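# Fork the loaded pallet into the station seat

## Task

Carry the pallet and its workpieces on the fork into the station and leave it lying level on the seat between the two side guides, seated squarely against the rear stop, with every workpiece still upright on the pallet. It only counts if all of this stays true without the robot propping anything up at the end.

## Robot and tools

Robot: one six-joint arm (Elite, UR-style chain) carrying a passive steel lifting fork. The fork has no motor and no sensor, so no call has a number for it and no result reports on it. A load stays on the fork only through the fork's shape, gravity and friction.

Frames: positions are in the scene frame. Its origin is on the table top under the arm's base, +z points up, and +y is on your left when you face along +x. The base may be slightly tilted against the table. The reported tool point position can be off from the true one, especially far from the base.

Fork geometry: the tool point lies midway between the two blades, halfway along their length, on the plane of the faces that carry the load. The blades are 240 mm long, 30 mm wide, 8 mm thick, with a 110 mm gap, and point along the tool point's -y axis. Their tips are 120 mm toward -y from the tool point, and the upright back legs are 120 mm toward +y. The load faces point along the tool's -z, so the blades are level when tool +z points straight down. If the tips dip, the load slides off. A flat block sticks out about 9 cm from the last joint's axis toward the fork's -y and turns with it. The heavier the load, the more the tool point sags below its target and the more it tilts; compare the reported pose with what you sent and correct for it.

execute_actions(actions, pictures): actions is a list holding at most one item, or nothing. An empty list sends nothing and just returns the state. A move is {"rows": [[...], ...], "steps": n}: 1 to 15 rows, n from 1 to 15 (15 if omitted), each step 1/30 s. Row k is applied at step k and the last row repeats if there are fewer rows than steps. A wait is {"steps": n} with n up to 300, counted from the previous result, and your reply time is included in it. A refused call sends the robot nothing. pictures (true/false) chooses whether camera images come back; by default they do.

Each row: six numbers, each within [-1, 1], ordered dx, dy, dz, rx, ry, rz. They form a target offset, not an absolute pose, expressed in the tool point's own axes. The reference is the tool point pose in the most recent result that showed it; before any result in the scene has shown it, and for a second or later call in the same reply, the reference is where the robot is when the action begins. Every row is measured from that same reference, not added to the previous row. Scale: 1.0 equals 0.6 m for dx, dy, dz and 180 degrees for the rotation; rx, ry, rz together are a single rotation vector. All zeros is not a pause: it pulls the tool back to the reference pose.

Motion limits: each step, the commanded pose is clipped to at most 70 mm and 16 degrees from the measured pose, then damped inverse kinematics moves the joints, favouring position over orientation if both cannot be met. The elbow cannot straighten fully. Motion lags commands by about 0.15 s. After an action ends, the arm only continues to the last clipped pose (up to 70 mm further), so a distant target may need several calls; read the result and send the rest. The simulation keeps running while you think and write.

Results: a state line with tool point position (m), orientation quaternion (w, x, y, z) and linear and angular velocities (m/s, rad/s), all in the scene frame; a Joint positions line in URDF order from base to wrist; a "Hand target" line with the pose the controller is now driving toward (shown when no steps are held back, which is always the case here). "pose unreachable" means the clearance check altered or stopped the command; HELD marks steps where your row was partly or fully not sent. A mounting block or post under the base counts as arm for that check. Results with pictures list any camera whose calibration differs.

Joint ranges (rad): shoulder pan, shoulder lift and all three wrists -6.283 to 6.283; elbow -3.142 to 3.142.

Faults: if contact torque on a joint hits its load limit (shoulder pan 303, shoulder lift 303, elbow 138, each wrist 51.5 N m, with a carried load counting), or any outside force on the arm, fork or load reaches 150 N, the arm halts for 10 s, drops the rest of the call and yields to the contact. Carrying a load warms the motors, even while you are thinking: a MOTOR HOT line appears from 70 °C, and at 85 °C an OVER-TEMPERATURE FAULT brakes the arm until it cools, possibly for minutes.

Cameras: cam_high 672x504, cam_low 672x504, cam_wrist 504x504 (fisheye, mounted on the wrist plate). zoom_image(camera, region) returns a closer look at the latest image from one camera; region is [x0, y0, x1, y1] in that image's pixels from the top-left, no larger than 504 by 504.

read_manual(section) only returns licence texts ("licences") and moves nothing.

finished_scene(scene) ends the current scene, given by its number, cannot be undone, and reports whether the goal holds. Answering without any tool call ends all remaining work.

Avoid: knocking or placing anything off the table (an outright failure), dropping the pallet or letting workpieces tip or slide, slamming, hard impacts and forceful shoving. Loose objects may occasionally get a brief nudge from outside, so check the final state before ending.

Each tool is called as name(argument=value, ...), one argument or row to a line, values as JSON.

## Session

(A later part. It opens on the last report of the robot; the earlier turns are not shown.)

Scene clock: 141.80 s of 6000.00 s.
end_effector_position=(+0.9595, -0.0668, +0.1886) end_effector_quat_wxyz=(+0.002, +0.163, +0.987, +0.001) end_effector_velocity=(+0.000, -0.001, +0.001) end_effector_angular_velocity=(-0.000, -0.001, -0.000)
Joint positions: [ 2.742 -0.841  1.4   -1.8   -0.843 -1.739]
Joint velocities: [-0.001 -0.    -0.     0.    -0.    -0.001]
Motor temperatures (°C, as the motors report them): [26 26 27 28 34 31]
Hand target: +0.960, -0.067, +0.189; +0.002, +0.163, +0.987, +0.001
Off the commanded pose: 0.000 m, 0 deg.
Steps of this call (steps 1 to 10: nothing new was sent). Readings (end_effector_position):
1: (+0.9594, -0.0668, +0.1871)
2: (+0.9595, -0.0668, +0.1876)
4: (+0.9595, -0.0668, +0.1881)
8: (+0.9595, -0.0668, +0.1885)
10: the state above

execute_actions(
  actions=[
    {"rows":[[0.002,-0.001,0,0,0,0],[0.006,-0.002,0,0,0,0],[0.013,-0.004,0,0,0,0],[0.024,-0.007,0,0,0,0],[0.036,-0.011,0,0,0,0],[0.048,-0.015,0,0,0,0],[0.06,-0.018,0,0,0,0],[0.072,-0.022,0,0,0,0],[0.084,-0.026,0,0,0,0],[0.096,-0.029,0,0,0,0],[0.108,-0.033,0,0,0,0],[0.12,-0.037,0,0,0,0],[0.132,-0.04,0,0,0,0],[0.144,-0.044,0,0,0,0],[0.156,-0.048,0,0,0,0]]},
  ],
  pictures=false,
)

execute_actions(
  actions=[
    {"rows":[[0.05,-0.015,0,0,0,0],[0.062,-0.019,0,0,0,0],[0.074,-0.023,0,0,0,0],[0.086,-0.026,0,0,0,0],[0.098,-0.03,0,0,0,0],[0.11,-0.034,0,0,0,0],[0.122,-0.037,0,0,0,0],[0.134,-0.041,0,0,0,0],[0.146,-0.045,0,0,0,0],[0.158,-0.048,0,0,0,0],[0.17,-0.052,0,0,0,0],[0.182,-0.056,0,0,0,0],[0.194,-0.06,0,0,0,0],[0.206,-0.063,0,0,0,0],[0.218,-0.067,0,0,0,0]]},
  ],
  pictures=false,
)

execute_actions(
  actions=[
    {"rows":[[0.05,-0.015,0,0,0,0],[0.062,-0.019,0,0,0,0],[0.074,-0.023,0,0,0,0],[0.086,-0.026,0,0,0,0],[0.098,-0.03,0,0,0,0],[0.11,-0.034,0,0,0,0],[0.122,-0.037,0,0,0,0],[0.134,-0.041,0,0,0,0],[0.146,-0.045,0,0,0,0],[0.158,-0.048,0,0,0,0],[0.17,-0.052,0,0,0,0],[0.182,-0.056,0,0,0,0],[0.194,-0.06,0,0,0,0],[0.206,-0.063,0,0,0,0],[0.218,-0.067,0,0,0,0]]},
  ],
  pictures=false,
)

execute_actions(
  actions=[
    {"rows":[[0.05,-0.015,0,0,0,0],[0.062,-0.019,0,0,0,0],[0.074,-0.023,0,0,0,0],[0.086,-0.026,0,0,0,0],[0.098,-0.03,0,0,0,0],[0.11,-0.034,0,0,0,0],[0.122,-0.037,0,0,0,0],[0.134,-0.041,0,0,0,0],[0.146,-0.045,0,0,0,0],[0.158,-0.048,0,0,0,0],[0.17,-0.052,0,0,0,0],[0.182,-0.056,0,0,0,0],[0.194,-0.06,0,0,0,0],[0.206,-0.063,0,0,0,0],[0.218,-0.067,0,0,0,0]]},
  ],
  pictures=false,
)

execute_actions(
  actions=[
    {"rows":[[0.049,-0.015,0,0,0,-0.002],[0.059,-0.018,0,0,0,-0.004],[0.068,-0.021,0,0,0,-0.007],[0.076,-0.023,0,0,0,-0.01],[0.082,-0.025,0,0,0,-0.013],[0.087,-0.027,0,0,0,-0.016],[0.09,-0.028,0,0,0,-0.019],[0.093,-0.029,0,0,0,-0.022],[0.093,-0.029,0,0,0,-0.025],[0.093,-0.029,0,0,0,-0.028],[0.093,-0.029,0,0,0,-0.031],[0.093,-0.029,0,0,0,-0.033]]},
  ],
  pictures=false,
)

execute_actions(
  actions=[
    {"steps":15},
  ],
)

Scene clock: 171.77 s of 6000.00 s.
end_effector_position=(+0.8865, -0.0647, +0.1876) end_effector_quat_wxyz=(+0.000, +0.164, +0.987, +0.002) end_effector_velocity=(-0.218, +0.008, -0.003) end_effector_angular_velocity=(+0.003, +0.001, +0.001)
Joint positions: [ 2.717 -0.939  1.574 -1.851 -0.852 -1.772]
Joint velocities: [-0.082 -0.292  0.503 -0.141 -0.027 -0.106]
Motor temperatures (°C, as the motors report them): [26 26 27 28 34 31]
Hand target: +0.862, -0.064, +0.187; +0.000, +0.164, +0.987, +0.002
Off the commanded pose: 0.025 m, 0 deg.
Steps of this call (steps 1 to 90: nothing new was sent; then 26.47 s passed at rest; steps 91 to 105: all 15 steps of this action). Readings (end_effector_position):
91: (+0.9595, -0.0668, +0.1887)
92: (+0.9593, -0.0667, +0.1888)
94: (+0.9562, -0.0667, +0.1888)
98: (+0.9360, -0.0662, +0.1881)
105: the state above

Scene clock: 172.27 s of 6000.00 s.
end_effector_position=(+0.7750, -0.0615, +0.1863) end_effector_quat_wxyz=(-0.001, +0.164, +0.986, +0.002) end_effector_velocity=(-0.222, +0.009, -0.002) end_effector_angular_velocity=(+0.001, +0.001, -0.001)
Joint positions: [ 2.669 -1.083  1.814 -1.906 -0.87  -1.832]
Joint velocities: [-0.107 -0.286  0.453 -0.082 -0.041 -0.129]
Motor temperatures (°C, as the motors report them): [26 26 27 28 34 31]
Hand target: +0.751, -0.061, +0.186; -0.000, +0.164, +0.986, +0.002
Off the commanded pose: 0.025 m, 0 deg.
Steps of this call (steps 1 to 15: all 15 steps of this action). Readings (end_effector_position):
1: (+0.8791, -0.0645, +0.1875)
2: (+0.8719, -0.0643, +0.1873)
4: (+0.8573, -0.0640, +0.1870)
8: (+0.8276, -0.0631, +0.1867)
15: the state above

Scene clock: 172.77 s of 6000.00 s.
end_effector_position=(+0.6635, -0.0582, +0.1851) end_effector_quat_wxyz=(-0.001, +0.165, +0.986, +0.002) end_effector_velocity=(-0.222, +0.008, -0.001) end_effector_angular_velocity=(+0.001, +0.000, -0.002)
Joint positions: [ 2.607 -1.225  2.029 -1.931 -0.895 -1.905]
Joint velocities: [-0.142 -0.291  0.411 -0.015 -0.06  -0.163]
Motor temperatures (°C, as the motors report them): [26 26 27 28 34 31]
Hand target: +0.639, -0.057, +0.185; -0.001, +0.165, +0.986, +0.002
Off the commanded pose: 0.025 m, 0 deg.
Steps of this call (steps 1 to 15: all 15 steps of this action). Readings (end_effector_position):
1: (+0.7675, -0.0612, +0.1863)
2: (+0.7603, -0.0610, +0.1861)
4: (+0.7458, -0.0607, +0.1857)
8: (+0.7161, -0.0598, +0.1854)
15: the state above

Scene clock: 173.27 s of 6000.00 s.
end_effector_position=(+0.5524, -0.0547, +0.1836) end_effector_quat_wxyz=(-0.002, +0.165, +0.986, +0.002) end_effector_velocity=(-0.222, +0.010, -0.003) end_effector_angular_velocity=(+0.002, +0.002, -0.002)
Joint positions: [ 2.524 -1.374  2.226 -1.921 -0.934 -1.997]
Joint velocities: [-0.192 -0.315  0.376  0.067 -0.092 -0.21 ]
Motor temperatures (°C, as the motors report them): [26 26 27 28 34 31]
Hand target: +0.528, -0.054, +0.183; -0.002, +0.165, +0.986, +0.002
Off the commanded pose: 0.026 m, 0 deg.
Steps of this call (steps 1 to 15: all 15 steps of this action). Readings (end_effector_position):
1: (+0.6561, -0.0579, +0.1850)
2: (+0.6489, -0.0577, +0.1848)
4: (+0.6345, -0.0573, +0.1844)
8: (+0.6049, -0.0564, +0.1840)
15: the state above

Scene clock: 173.77 s of 6000.00 s.
end_effector_position=(+0.4949, -0.0529, +0.1835) end_effector_quat_wxyz=(-0.002, +0.119, +0.993, +0.002) end_effector_velocity=(-0.010, +0.001, +0.001) end_effector_angular_velocity=(+0.007, -0.000, +0.104)
Joint positions: [ 2.457 -1.485  2.342 -1.885 -0.967 -2.162]
Joint velocities: [-0.028 -0.044  0.036  0.03  -0.01  -0.137]
Motor temperatures (°C, as the motors report them): [26 26 27 28 34 31]
Hand target: +0.494, -0.053, +0.184; -0.001, +0.114, +0.993, +0.002
Off the commanded pose: 0.001 m, 1 deg.
Steps of this call (steps 1 to 15: all 15 steps of this action). Readings (end_effector_position):
1: (+0.5450, -0.0545, +0.1836)
2: (+0.5380, -0.0543, +0.1832)
4: (+0.5250, -0.0539, +0.1827)
8: (+0.5050, -0.0532, +0.1827)
15: the state above

Scene clock: 174.27 s of 6000.00 s.
end_effector_position=(+0.4940, -0.0529, +0.1836) end_effector_quat_wxyz=(-0.001, +0.114, +0.993, +0.002) end_effector_velocity=(+0.000, -0.000, +0.000) end_effector_angular_velocity=(-0.000, -0.000, +0.001)
Joint positions: [ 2.455 -1.489  2.345 -1.883 -0.968 -2.175]
Joint velocities: [-0. -0.  0. -0. -0. -0.]
Motor temperatures (°C, as the motors report them): [26 26 27 28 34 31]
Hand target: +0.494, -0.053, +0.184; -0.001, +0.114, +0.993, +0.002
Off the commanded pose: 0.000 m, 0 deg.
Steps of this call (steps 1 to 15: nothing new was sent). Readings (end_effector_position):
1: (+0.4947, -0.0529, +0.1836)
2: (+0.4945, -0.0529, +0.1836)
4: (+0.4942, -0.0529, +0.1836)
8: (+0.4941, -0.0529, +0.1836)
15: the state above
camera_calibration (this result's frames):
cam_wrist: T_world_to_cam=[[-0.960062, 0.278855, -0.0228227, 0.492174], [0.258151, 0.91432, 0.312054, -0.25563], [0.107885, 0.2937, -0.94979, 0.246698], [0, 0, 0, 1]] pos_world=[0.511893, 0.0240269, 0.325314]

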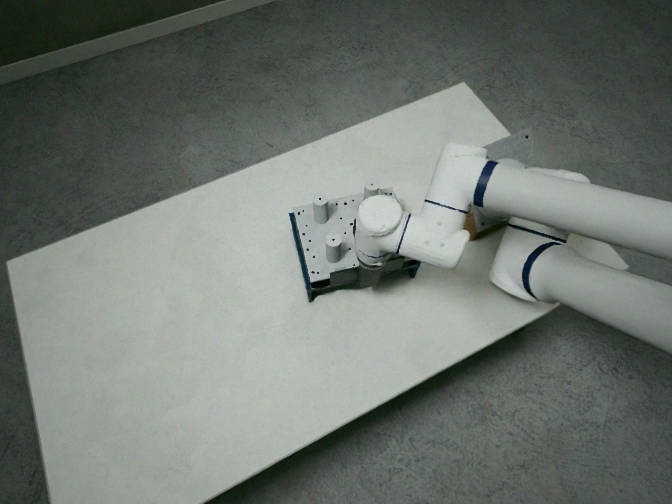

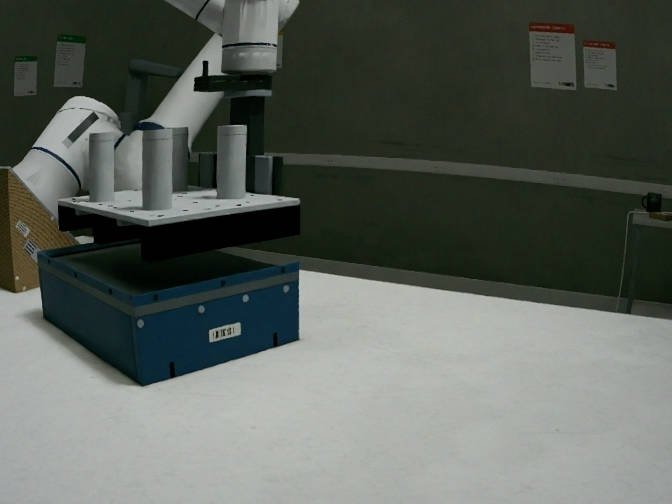

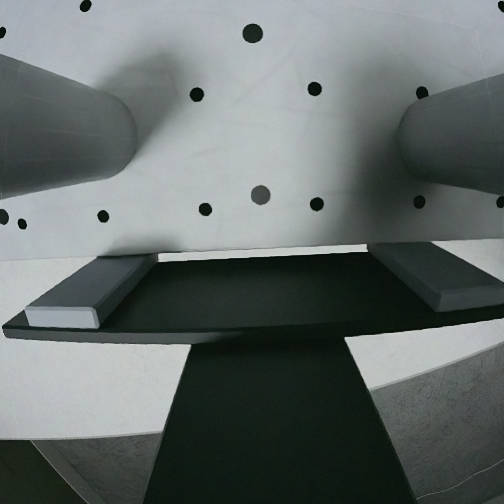

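execute_actions(
  actions=[
    {"rows":[[0.002,0,0.003,0,0,0],[0.004,0,0.007,0,0,0],[0.006,0,0.012,0,0,0],[0.008,0,0.017,0,0,0],[0.01,0,0.022,0,0,0],[0.01,0,0.027,0,0,0],[0.01,0,0.032,0,0,0],[0.01,0,0.037,0,0,0],[0.01,0,0.042,0,0,0],[0.01,0,0.045,0,0,0]]},
  ],
  pictures=false,
)

execute_actions(
  actions=[
    {"steps":10},
  ],
)

zoom_image(
  camera="cam_low",
  region=[20, 170, 320, 340],
)

zoom_image(
  camera="cam_high",
  region=[270, 170, 450, 320],
)

Scene clock: 181.30 s of 6000.00 s.
end_effector_position=(+0.4882, -0.0514, +0.1581) end_effector_quat_wxyz=(-0.001, +0.114, +0.993, +0.002) end_effector_velocity=(-0.001, -0.000, -0.016) end_effector_angular_velocity=(-0.001, +0.000, -0.001)
Joint positions: [ 2.478 -1.475  2.38  -1.945 -0.956 -2.151]
Joint velocities: [ 0.017  0.016  0.016 -0.043  0.008  0.019]
Motor temperatures (°C, as the motors report them): [26 26 27 28 34 31]
Hand target: +0.488, -0.051, +0.157; -0.002, +0.114, +0.993, +0.002
Off the commanded pose: 0.001 m, 0 deg.
Steps of this call (steps 1 to 90: nothing new was sent; then 3.53 s passed at rest; steps 91 to 105: all 15 steps of this action). Readings (end_effector_position):
91: (+0.4940, -0.0529, +0.1836)
92: (+0.4937, -0.0529, +0.1833)
94: (+0.4922, -0.0526, +0.1805)
98: (+0.4890, -0.0516, +0.1707)
105: the state above

Scene clock: 181.63 s of 6000.00 s.
end_effector_position=(+0.4881, -0.0515, +0.1567) end_effector_quat_wxyz=(-0.002, +0.114, +0.993, +0.002) end_effector_velocity=(-0.000, -0.000, -0.000) end_effector_angular_velocity=(+0.000, +0.000, -0.000)
Joint positions: [ 2.479 -1.473  2.381 -1.949 -0.956 -2.149]
Joint velocities: [-0.     0.     0.001 -0.    -0.    -0.   ]
Motor temperatures (°C, as the motors report them): [26 26 27 28 34 31]
Hand target: +0.488, -0.051, +0.157; -0.002, +0.114, +0.993, +0.002
Off the commanded pose: 0.000 m, 0 deg.
Steps of this call (steps 1 to 10: nothing new was sent). Readings (end_effector_position):
1: (+0.4882, -0.0514, +0.1576)
2: (+0.4881, -0.0514, +0.1573)
4: (+0.4882, -0.0515, +0.1570)
8: (+0.4881, -0.0515, +0.1568)
10: the state above
camera_calibration (this result's frames):
cam_wrist: T_world_to_cam=[[-0.960058, 0.27887, -0.022794, 0.485482], [0.258179, 0.914329, 0.312003, -0.247018], [0.107849, 0.293656, -0.949808, 0.221358], [0, 0, 0, 1]] pos_world=[0.505993, 0.0254658, 0.298384]

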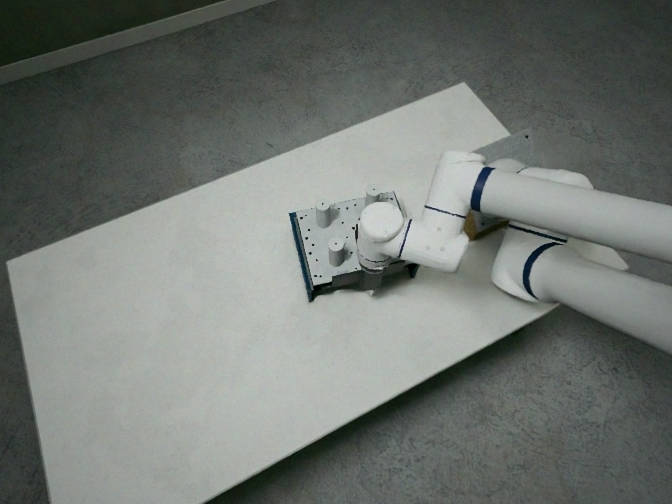

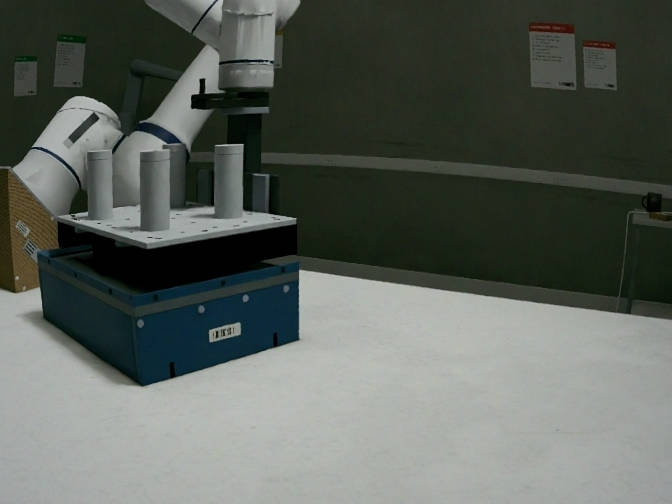

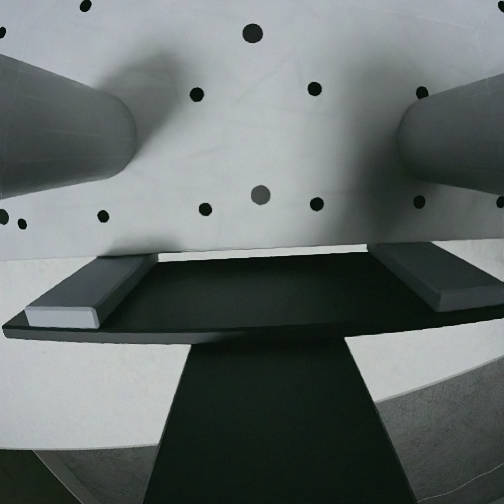

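Region (20, 170, 320, 340) of cam_low's 672x504 image, scaled by 1.680, with more detail than that image has; it fills the top 286 rows of this view, and the rest is white.

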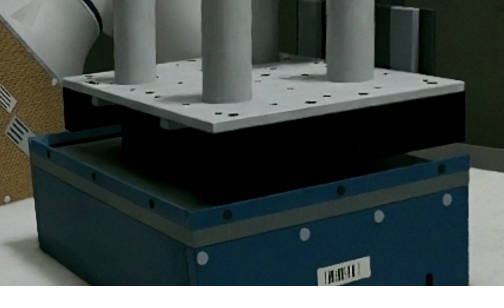

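Region (270, 170, 450, 320) of cam_high's 672x504 image, scaled by 2.800, with more detail than that image has.

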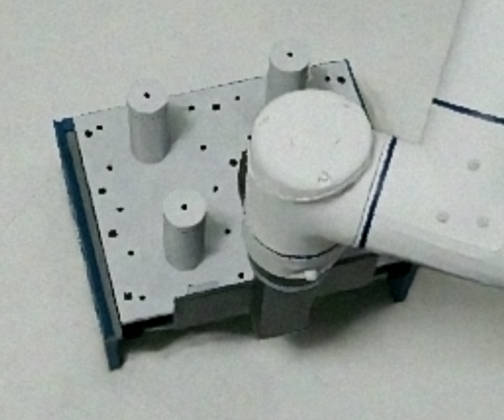

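execute_actions(
  actions=[
    {"rows":[[0.002,0,0.002,0,0,0],[0.004,0,0.005,0,0,0],[0.005,0,0.008,0,0,0],[0.005,0,0.011,0,0,0],[0.005,0,0.014,0,0,0],[0.005,0,0.017,0,0,0],[0.005,0,0.02,0,0,0],[0.005,0,0.023,0,0,0],[0.005,0,0.026,0,0,0],[0.005,0,0.029,0,0,0],[0.005,0,0.032,0,0,0],[0.005,0,0.035,0,0,0]]},
  ],
  pictures=false,
)

execute_actions(
  actions=[
    {"steps":10},
  ],
)

zoom_image(
  camera="cam_low",
  region=[20, 170, 320, 340],
)

zoom_image(
  camera="cam_high",
  region=[270, 170, 450, 320],
)

Scene clock: 202.27 s of 6000.00 s.
end_effector_position=(+0.4852, -0.0507, +0.1378) end_effector_quat_wxyz=(-0.001, +0.114, +0.993, +0.002) end_effector_velocity=(+0.006, -0.001, -0.017) end_effector_angular_velocity=(-0.007, -0.006, +0.008)
Joint positions: [ 2.498 -1.457  2.403 -1.999 -0.946 -2.129]
Joint velocities: [ 0.025  0.025  0.013 -0.065  0.012  0.026]
Motor temperatures (°C, as the motors report them): [26 26 27 28 34 31]
Hand target: +0.485, -0.051, +0.136; -0.002, +0.114, +0.993, +0.002
Off the commanded pose: 0.002 m, 0 deg.
Steps of this call (steps 1 to 90: nothing new was sent; then 17.13 s passed at rest; steps 91 to 105: all 15 steps of this action). Readings (end_effector_position):
91: (+0.4881, -0.0515, +0.1567)
92: (+0.4879, -0.0515, +0.1563)
94: (+0.4865, -0.0512, +0.1543)
98: (+0.4855, -0.0508, +0.1485)
105: the state above

Scene clock: 202.60 s of 6000.00 s.
end_effector_position=(+0.4852, -0.0507, +0.1358) end_effector_quat_wxyz=(-0.002, +0.114, +0.993, +0.002) end_effector_velocity=(-0.001, +0.000, -0.001) end_effector_angular_velocity=(+0.002, +0.002, -0.002)
Joint positions: [ 2.5   -1.455  2.405 -2.004 -0.945 -2.126]
Joint velocities: [0.    0.001 0.001 0.002 0.    0.001]
Motor temperatures (°C, as the motors report them): [26 26 27 28 34 31]
Hand target: +0.485, -0.051, +0.136; -0.002, +0.114, +0.993, +0.002
Off the commanded pose: 0.000 m, 0 deg.
Steps of this call (steps 1 to 10: nothing new was sent). Readings (end_effector_position):
1: (+0.4854, -0.0508, +0.1373)
2: (+0.4855, -0.0508, +0.1371)
4: (+0.4854, -0.0508, +0.1365)
8: (+0.4852, -0.0507, +0.1359)
10: the state above
camera_calibration (this result's frames):
cam_wrist: T_world_to_cam=[[-0.960063, 0.278855, -0.0227889, 0.481949], [0.25817, 0.914343, 0.311969, -0.240402], [0.107831, 0.293626, -0.949819, 0.201634], [0, 0, 0, 1]] pos_world=[0.503024, 0.026211, 0.277497]

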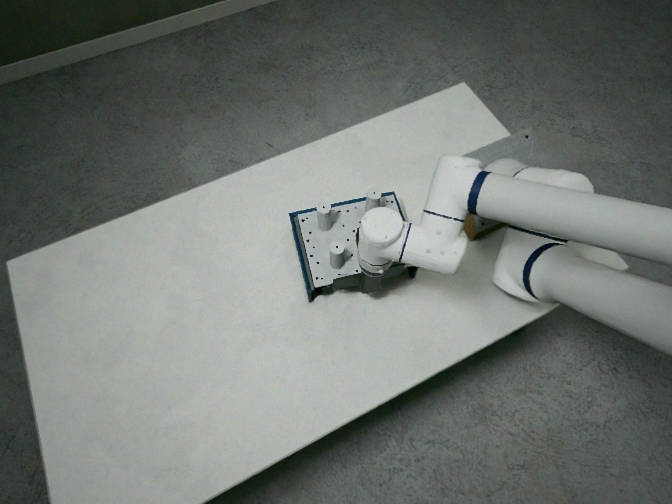

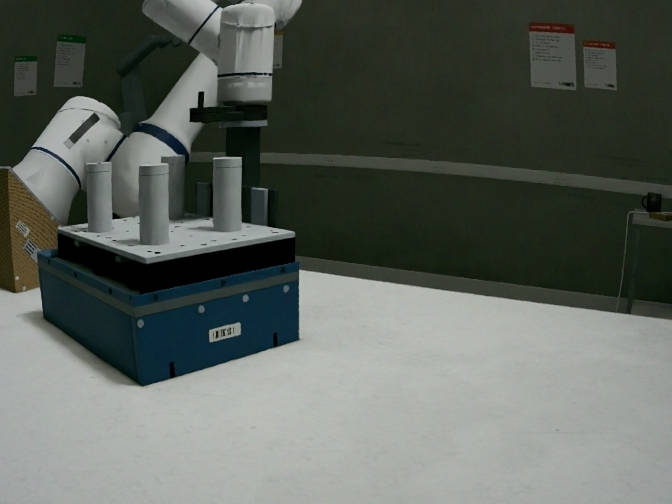

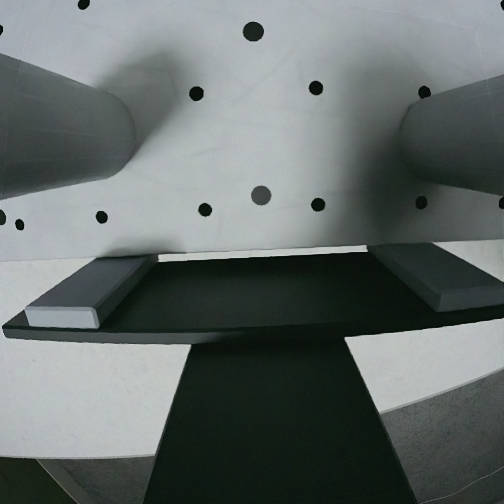

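Region (20, 170, 320, 340) of cam_low's 672x504 image, scaled by 1.680, with more detail than that image has; it fills the top 286 rows of this view, and the rest is white.

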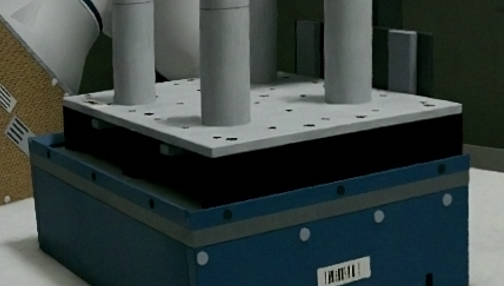

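Region (270, 170, 450, 320) of cam_high's 672x504 image, scaled by 2.800, with more detail than that image has.

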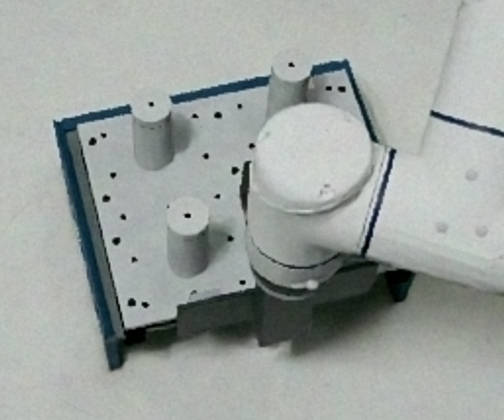

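execute_actions(
  actions=[
    {"rows":[[0,0,0.003,0,0,0],[0,0,0.006,0,0,0],[0,0,0.009,0,0,0],[0,-0.003,0.009,0,0,0],[0,-0.006,0.009,0,0,0],[0,-0.009,0.009,0,0,0],[0,-0.012,0.009,0,0,0],[0,-0.015,0.009,0,0,0],[0,-0.018,0.009,0,0,0],[0,-0.021,0.009,0,0,0],[0,-0.024,0.009,0,0,0],[0,-0.027,0.009,0,0,0],[0,-0.03,0.009,0,0,0],[0,-0.033,0.009,0,0,0],[0,-0.036,0.009,0,0,0]]},
  ],
  pictures=false,
)

execute_actions(
  actions=[
    {"steps":15},
  ],
)

zoom_image(
  camera="cam_low",
  region=[20, 170, 320, 340],
)

Scene clock: 212.83 s of 6000.00 s.
end_effector_position=(+0.4815, -0.0660, +0.1305) end_effector_quat_wxyz=(-0.002, +0.114, +0.993, +0.002) end_effector_velocity=(-0.012, -0.051, -0.000) end_effector_angular_velocity=(+0.001, -0.000, -0.001)
Joint positions: [ 2.485 -1.429  2.415 -2.031 -0.953 -2.143]
Joint velocities: [-0.071  0.068  0.015 -0.038 -0.035 -0.075]
Motor temperatures (°C, as the motors report them): [26 26 27 28 34 31]
Hand target: +0.480, -0.072, +0.130; -0.002, +0.114, +0.993, +0.002
Off the commanded pose: 0.006 m, 0 deg.
Steps of this call (steps 1 to 90: nothing new was sent; then 6.73 s passed at rest; steps 91 to 105: all 15 steps of this action). Readings (end_effector_position):
91: (+0.4851, -0.0507, +0.1357)
92: (+0.4852, -0.0507, +0.1353)
94: (+0.4851, -0.0507, +0.1332)
98: (+0.4843, -0.0544, +0.1309)
105: the state above

Scene clock: 213.33 s of 6000.00 s.
end_effector_position=(+0.4802, -0.0715, +0.1304) end_effector_quat_wxyz=(-0.002, +0.114, +0.993, +0.002) end_effector_velocity=(-0.000, +0.000, -0.001) end_effector_angular_velocity=(+0.000, +0.002, +0.001)
Joint positions: [ 2.477 -1.422  2.417 -2.035 -0.957 -2.151]
Joint velocities: [ 0.001  0.     0.     0.    -0.    -0.001]
Motor temperatures (°C, as the motors report them): [26 26 27 28 34 31]
Hand target: +0.480, -0.072, +0.130; -0.002, +0.114, +0.993, +0.002
Off the commanded pose: 0.000 m, 0 deg.
Steps of this call (steps 1 to 15: nothing new was sent). Readings (end_effector_position):
1: (+0.4811, -0.0677, +0.1304)
2: (+0.4808, -0.0690, +0.1304)
4: (+0.4805, -0.0703, +0.1304)
8: (+0.4803, -0.0713, +0.1304)
15: the state above
camera_calibration (this result's frames):
cam_wrist: T_world_to_cam=[[-0.960061, 0.278864, -0.0227719, 0.48287], [0.258176, 0.914317, 0.312042, -0.218435], [0.107838, 0.2937, -0.949795, 0.203098], [0, 0, 0, 1]] pos_world=[0.498077, 0.00541413, 0.272058]

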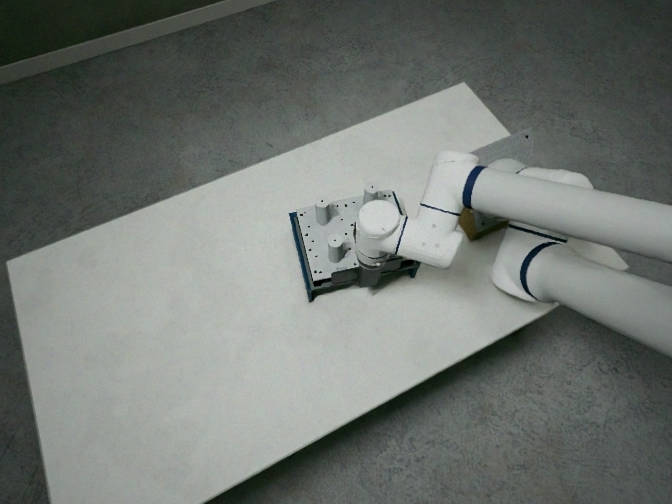

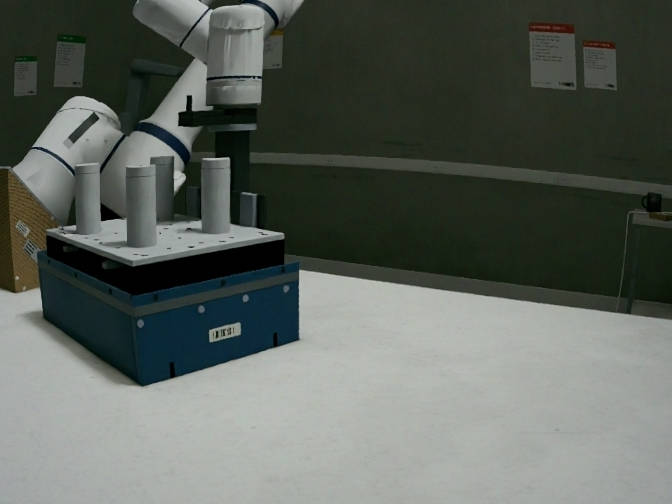

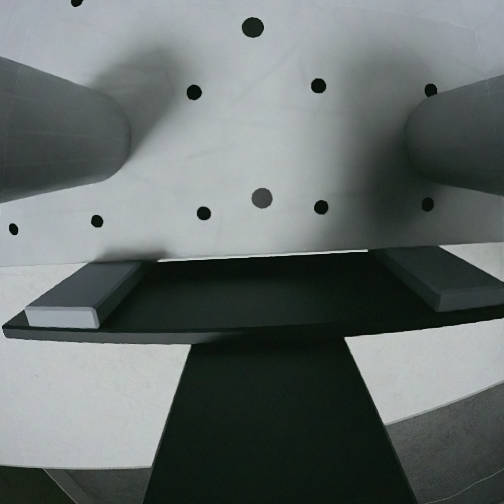

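Region (20, 170, 320, 340) of cam_low's 672x504 image, scaled by 1.680, with more detail than that image has; it fills the top 286 rows of this view, and the rest is white.

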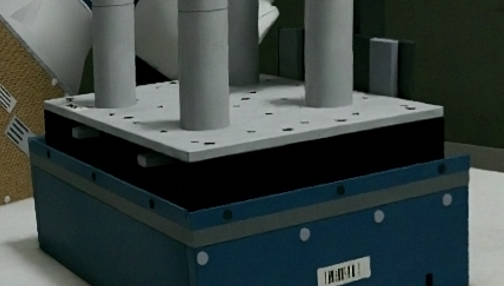

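Near; push in small increments until it resists.

execute_actions(
  actions=[
    {"rows":[[0,-0.001,0,0,0,0],[0,-0.002,0,0,0,0],[0,-0.003,0,0,0,0],[0,-0.004,0,0,0,0],[0,-0.005,0,0,0,0],[0,-0.006,0,0,0,0],[0,-0.007,0,0,0,0]]},
  ],
)

zoom_image(
  camera="cam_low",
  region=[20, 210, 220, 330],
)

Scene clock: 229.03 s of 6000.00 s.
end_effector_position=(+0.4799, -0.0743, +0.1297) end_effector_quat_wxyz=(-0.001, +0.114, +0.993, +0.004) end_effector_velocity=(-0.001, +0.000, -0.000) end_effector_angular_velocity=(+0.001, +0.001, -0.001)
Joint positions: [ 2.472 -1.417  2.418 -2.037 -0.955 -2.157]
Joint velocities: [ 0.     0.     0.     0.001 -0.     0.   ]
Motor temperatures (°C, as the motors report them): [26 26 27 28 34 31]
Hand target: +0.480, -0.074, +0.130; -0.001, +0.114, +0.993, +0.004
Off the commanded pose: 0.002 m, 0 deg.
FORCE FAULT: contact force on the arm reached its limit, and the arm stopped for 10 seconds. The contact can be on any part of the arm, not only on its tool. The arm's remaining commands of this call were not run. The arm holds still and accepts commands again. Move the arm away from the contact; if what it grips holds it there, let go first. Pushing or pulling that hard again can fault the arm again.
The stop began at step 106 of this call (marked STOPPED below). From that step on the arm followed nothing that you had sent. Nothing is kept back now.
Steps of this call (steps 1 to 90: nothing new was sent; then 2.17 s passed at rest; steps 91 to 105: all 15 steps of this action; steps 106 to 406: the stop). Readings (end_effector_position):
91: (+0.4802, -0.0715, +0.1304)
92: (+0.4802, -0.0717, +0.1304)
94: (+0.4800, -0.0724, +0.1304)
98: (+0.4796, -0.0744, +0.1304)
106: (+0.4798, -0.0744, +0.1298) STOPPED
406: the state above
camera_calibration (this result's frames):
cam_wrist: T_world_to_cam=[[-0.96004, 0.278833, -0.0239876, 0.483516], [0.257387, 0.913345, 0.315519, -0.215735], [0.109886, 0.296736, -0.948616, 0.202417], [0, 0, 0, 1]] pos_world=[0.497479, 0.00215619, 0.271683]

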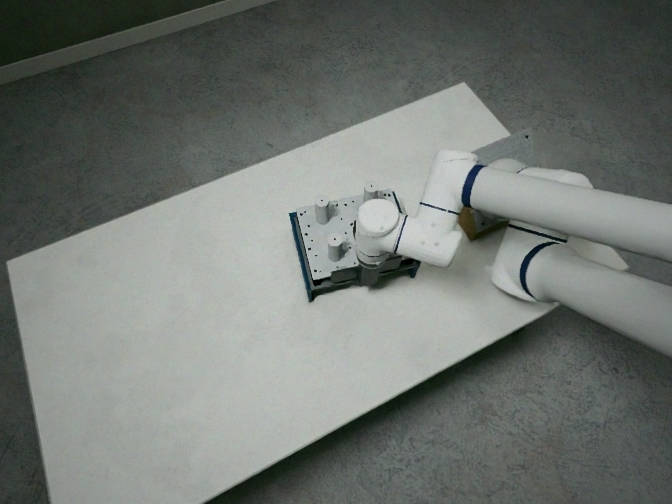

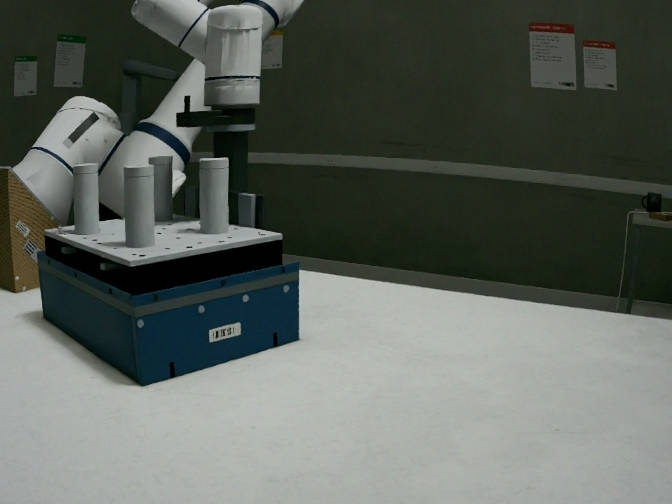

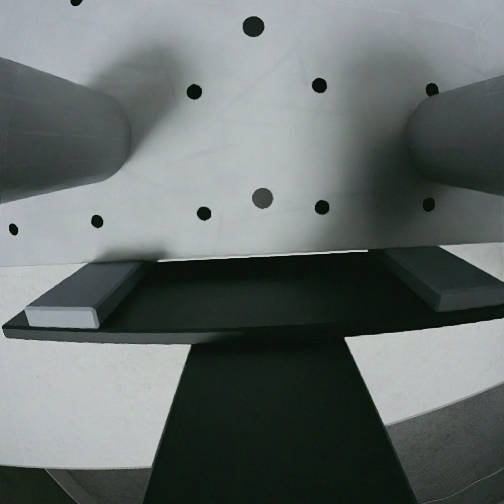

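Region (20, 210, 220, 330) of cam_low's 672x504 image, scaled by 2.520, with more detail than that image has; it fills the top 302 rows of this view, and the rest is white.

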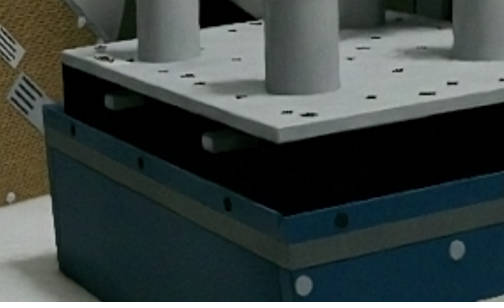

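execute_actions(
  actions=[
    {"rows":[[0,0.005,0.003,0,0,0],[0,0.015,0.006,0,0,0],[0,0.03,0.006,0,0,0],[0,0.05,0.006,0,0,0],[0,0.07,0.006,0,0,0],[0,0.09,0.006,0,0,0]]},
  ],
)

zoom_image(
  camera="cam_high",
  region=[270, 170, 450, 320],
)

zoom_image(
  camera="cam_low",
  region=[20, 210, 180, 310],
)

Scene clock: 239.27 s of 6000.00 s.
end_effector_position=(+0.4918, -0.0230, +0.1264) end_effector_quat_wxyz=(-0.001, +0.114, +0.993, +0.004) end_effector_velocity=(+0.004, +0.014, +0.002) end_effector_angular_velocity=(-0.002, -0.000, -0.001)
Joint positions: [ 2.548 -1.477  2.403 -2.011 -0.918 -2.074]
Joint velocities: [ 0.019 -0.016 -0.008  0.01   0.008  0.023]
Motor temperatures (°C, as the motors report them): [26 26 27 28 34 31]
Hand target: +0.492, -0.022, +0.126; -0.001, +0.114, +0.993, +0.004
Off the commanded pose: 0.001 m, 0 deg.
Steps of this call (steps 1 to 90: nothing new was sent; then 6.73 s passed at rest; steps 91 to 105: all 15 steps of this action). Readings (end_effector_position):
91: (+0.4799, -0.0743, +0.1297)
92: (+0.4800, -0.0737, +0.1294)
94: (+0.4814, -0.0671, +0.1275)
98: (+0.4887, -0.0374, +0.1260)
105: the state above
camera_calibration (this result's frames):
cam_wrist: T_world_to_cam=[[-0.960038, 0.278846, -0.023918, 0.480551], [0.257432, 0.913369, 0.315414, -0.264602], [0.109798, 0.296652, -0.948653, 0.182788], [0, 0, 0, 1]] pos_world=[0.509395, 0.0534547, 0.268355]

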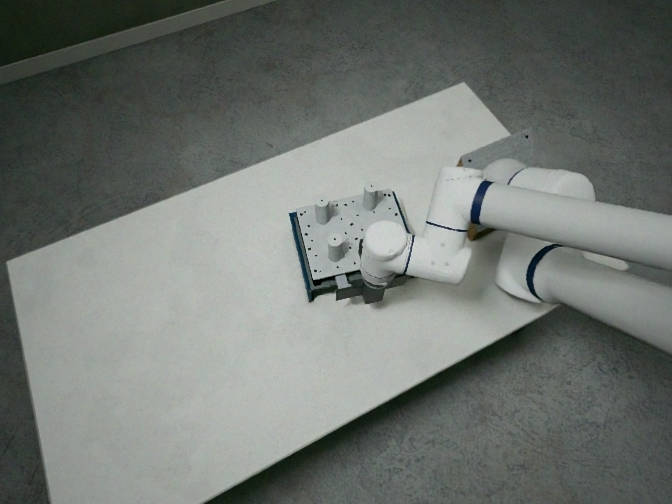

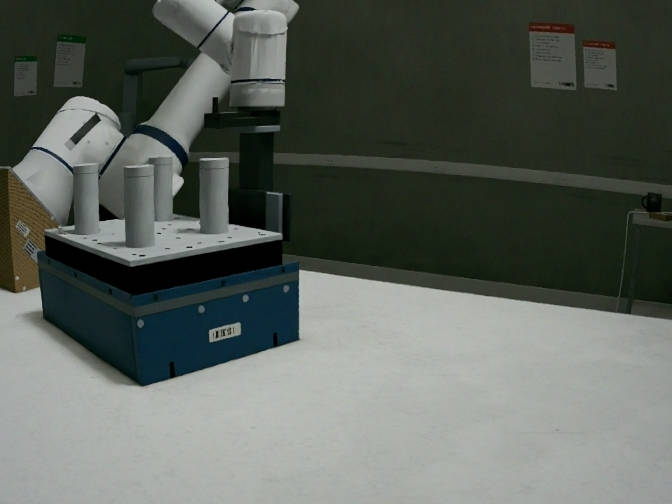

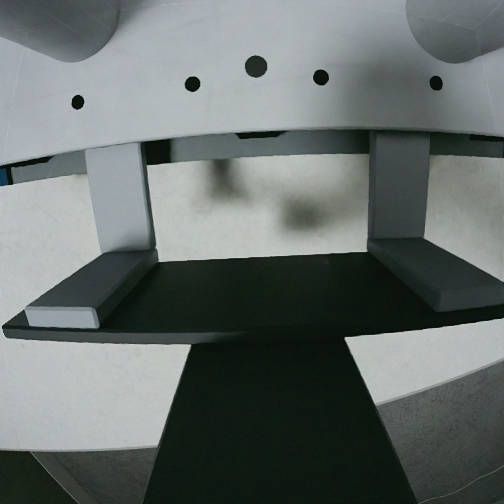

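Region (270, 170, 450, 320) of cam_high's 672x504 image, scaled by 2.800, with more detail than that image has.

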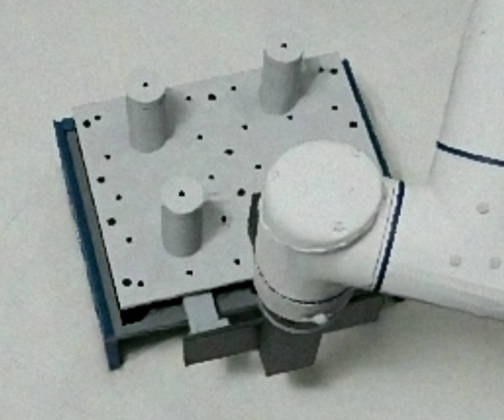

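Region (20, 210, 180, 310) of cam_low's 672x504 image, scaled by 3.150, with more detail than that image has; it fills the top 315 rows of this view, and the rest is white.

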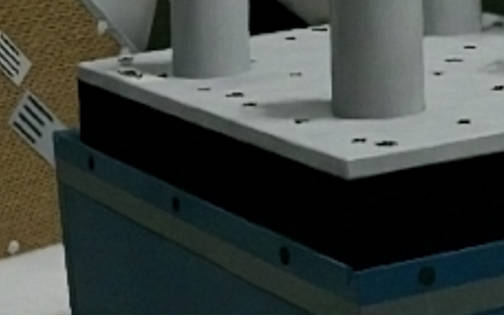

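zoom_image(
  camera="cam_wrist",
  region=[0, 90, 504, 220],
)

Region (0, 90, 504, 220) of cam_wrist's 504x504 image, scaled by 1.000; it fills the top 130 rows of this view, and the rest is white.

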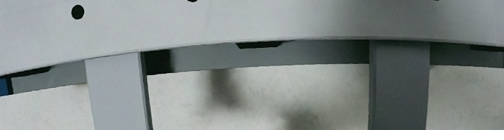

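execute_actions(
  actions=[
    {"rows":[[0,0.05,0,0,0,0],[0,0.35,0,0,0,0]]},
  ],
  pictures=false,
)

execute_actions(
  actions=[
    {"steps":12},
  ],
)

Scene clock: 247.67 s of 6000.00 s.
end_effector_position=(+0.5356, +0.1657, +0.1265) end_effector_quat_wxyz=(-0.001, +0.112, +0.994, +0.006) end_effector_velocity=(+0.033, +0.165, +0.008) end_effector_angular_velocity=(-0.033, +0.011, -0.035)
Joint positions: [ 2.814 -1.621  2.275 -1.946 -0.815 -1.756]
Joint velocities: [ 0.238 -0.066 -0.159  0.005  0.031  0.353]
Motor temperatures (°C, as the motors report them): [26 26 27 28 34 31]
Hand target: +0.539, +0.181, +0.128; -0.001, +0.114, +0.994, +0.004
Off the commanded pose: 0.016 m, 0 deg.
Steps of this call (steps 1 to 90: nothing new was sent; then 4.90 s passed at rest; steps 91 to 105: all 15 steps of this action). Readings (end_effector_position):
91: (+0.4923, -0.0213, +0.1265)
92: (+0.4936, -0.0140, +0.1261)
94: (+0.5019, +0.0170, +0.1254)
98: (+0.5153, +0.0759, +0.1242)
105: the state above

Scene clock: 248.07 s of 6000.00 s.
end_effector_position=(+0.5390, +0.1807, +0.1276) end_effector_quat_wxyz=(-0.001, +0.114, +0.994, +0.004) end_effector_velocity=(+0.002, +0.002, +0.001) end_effector_angular_velocity=(-0.001, -0.002, +0.001)
Joint positions: [ 2.835 -1.627  2.26  -1.947 -0.812 -1.724]
Joint velocities: [ 0.002 -0.001 -0.004 -0.     0.     0.004]
Motor temperatures (°C, as the motors report them): [26 26 27 28 34 31]
Hand target: +0.539, +0.181, +0.128; -0.001, +0.114, +0.994, +0.004
Off the commanded pose: 0.001 m, 0 deg.
Steps of this call (steps 1 to 12: nothing new was sent). Readings (end_effector_position):
1: (+0.5366, +0.1704, +0.1268)
2: (+0.5373, +0.1737, +0.1270)
4: (+0.5381, +0.1775, +0.1273)
8: (+0.5388, +0.1801, +0.1275)
12: the state above
camera_calibration (this result's frames):
cam_wrist: T_world_to_cam=[[-0.96022, 0.278257, -0.0234574, 0.469152], [0.25696, 0.913352, 0.315848, -0.462993], [0.109312, 0.297256, -0.94852, 0.118411], [0, 0, 0, 1]] pos_world=[0.556516, 0.257132, 0.269555]

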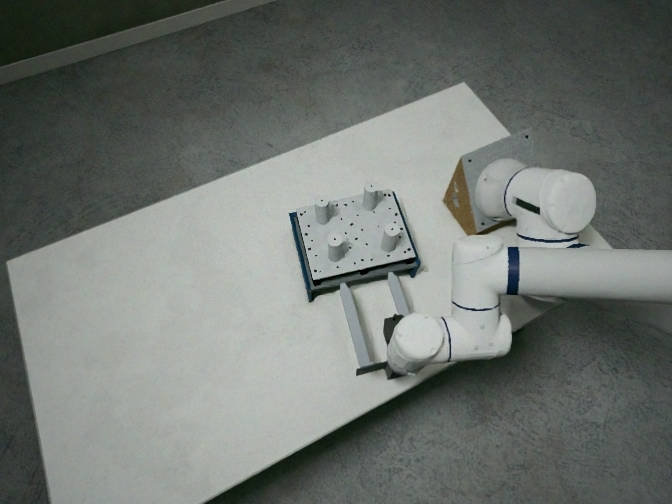

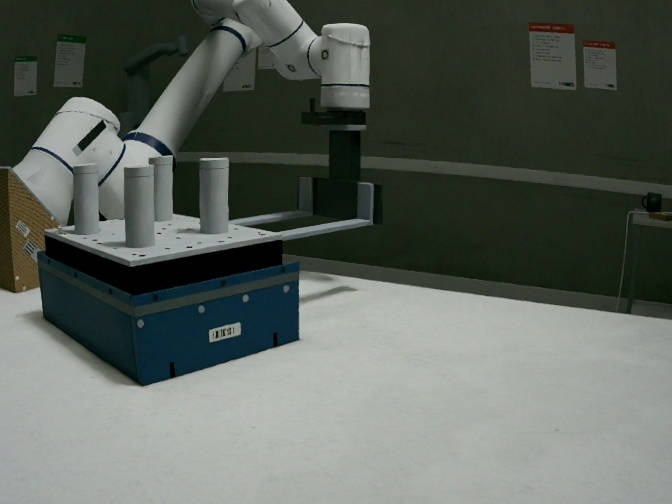

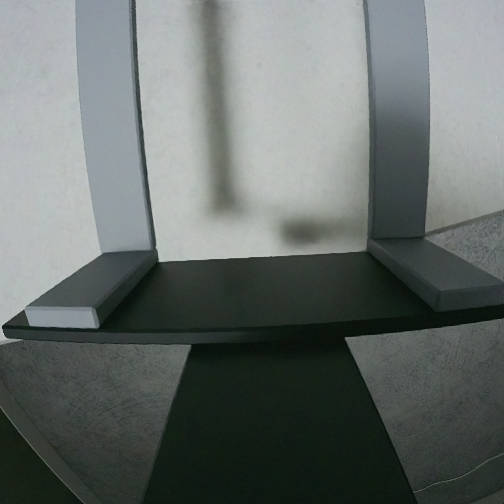

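finished_scene(
  scene=1,
)

The scene is finished: the task was done.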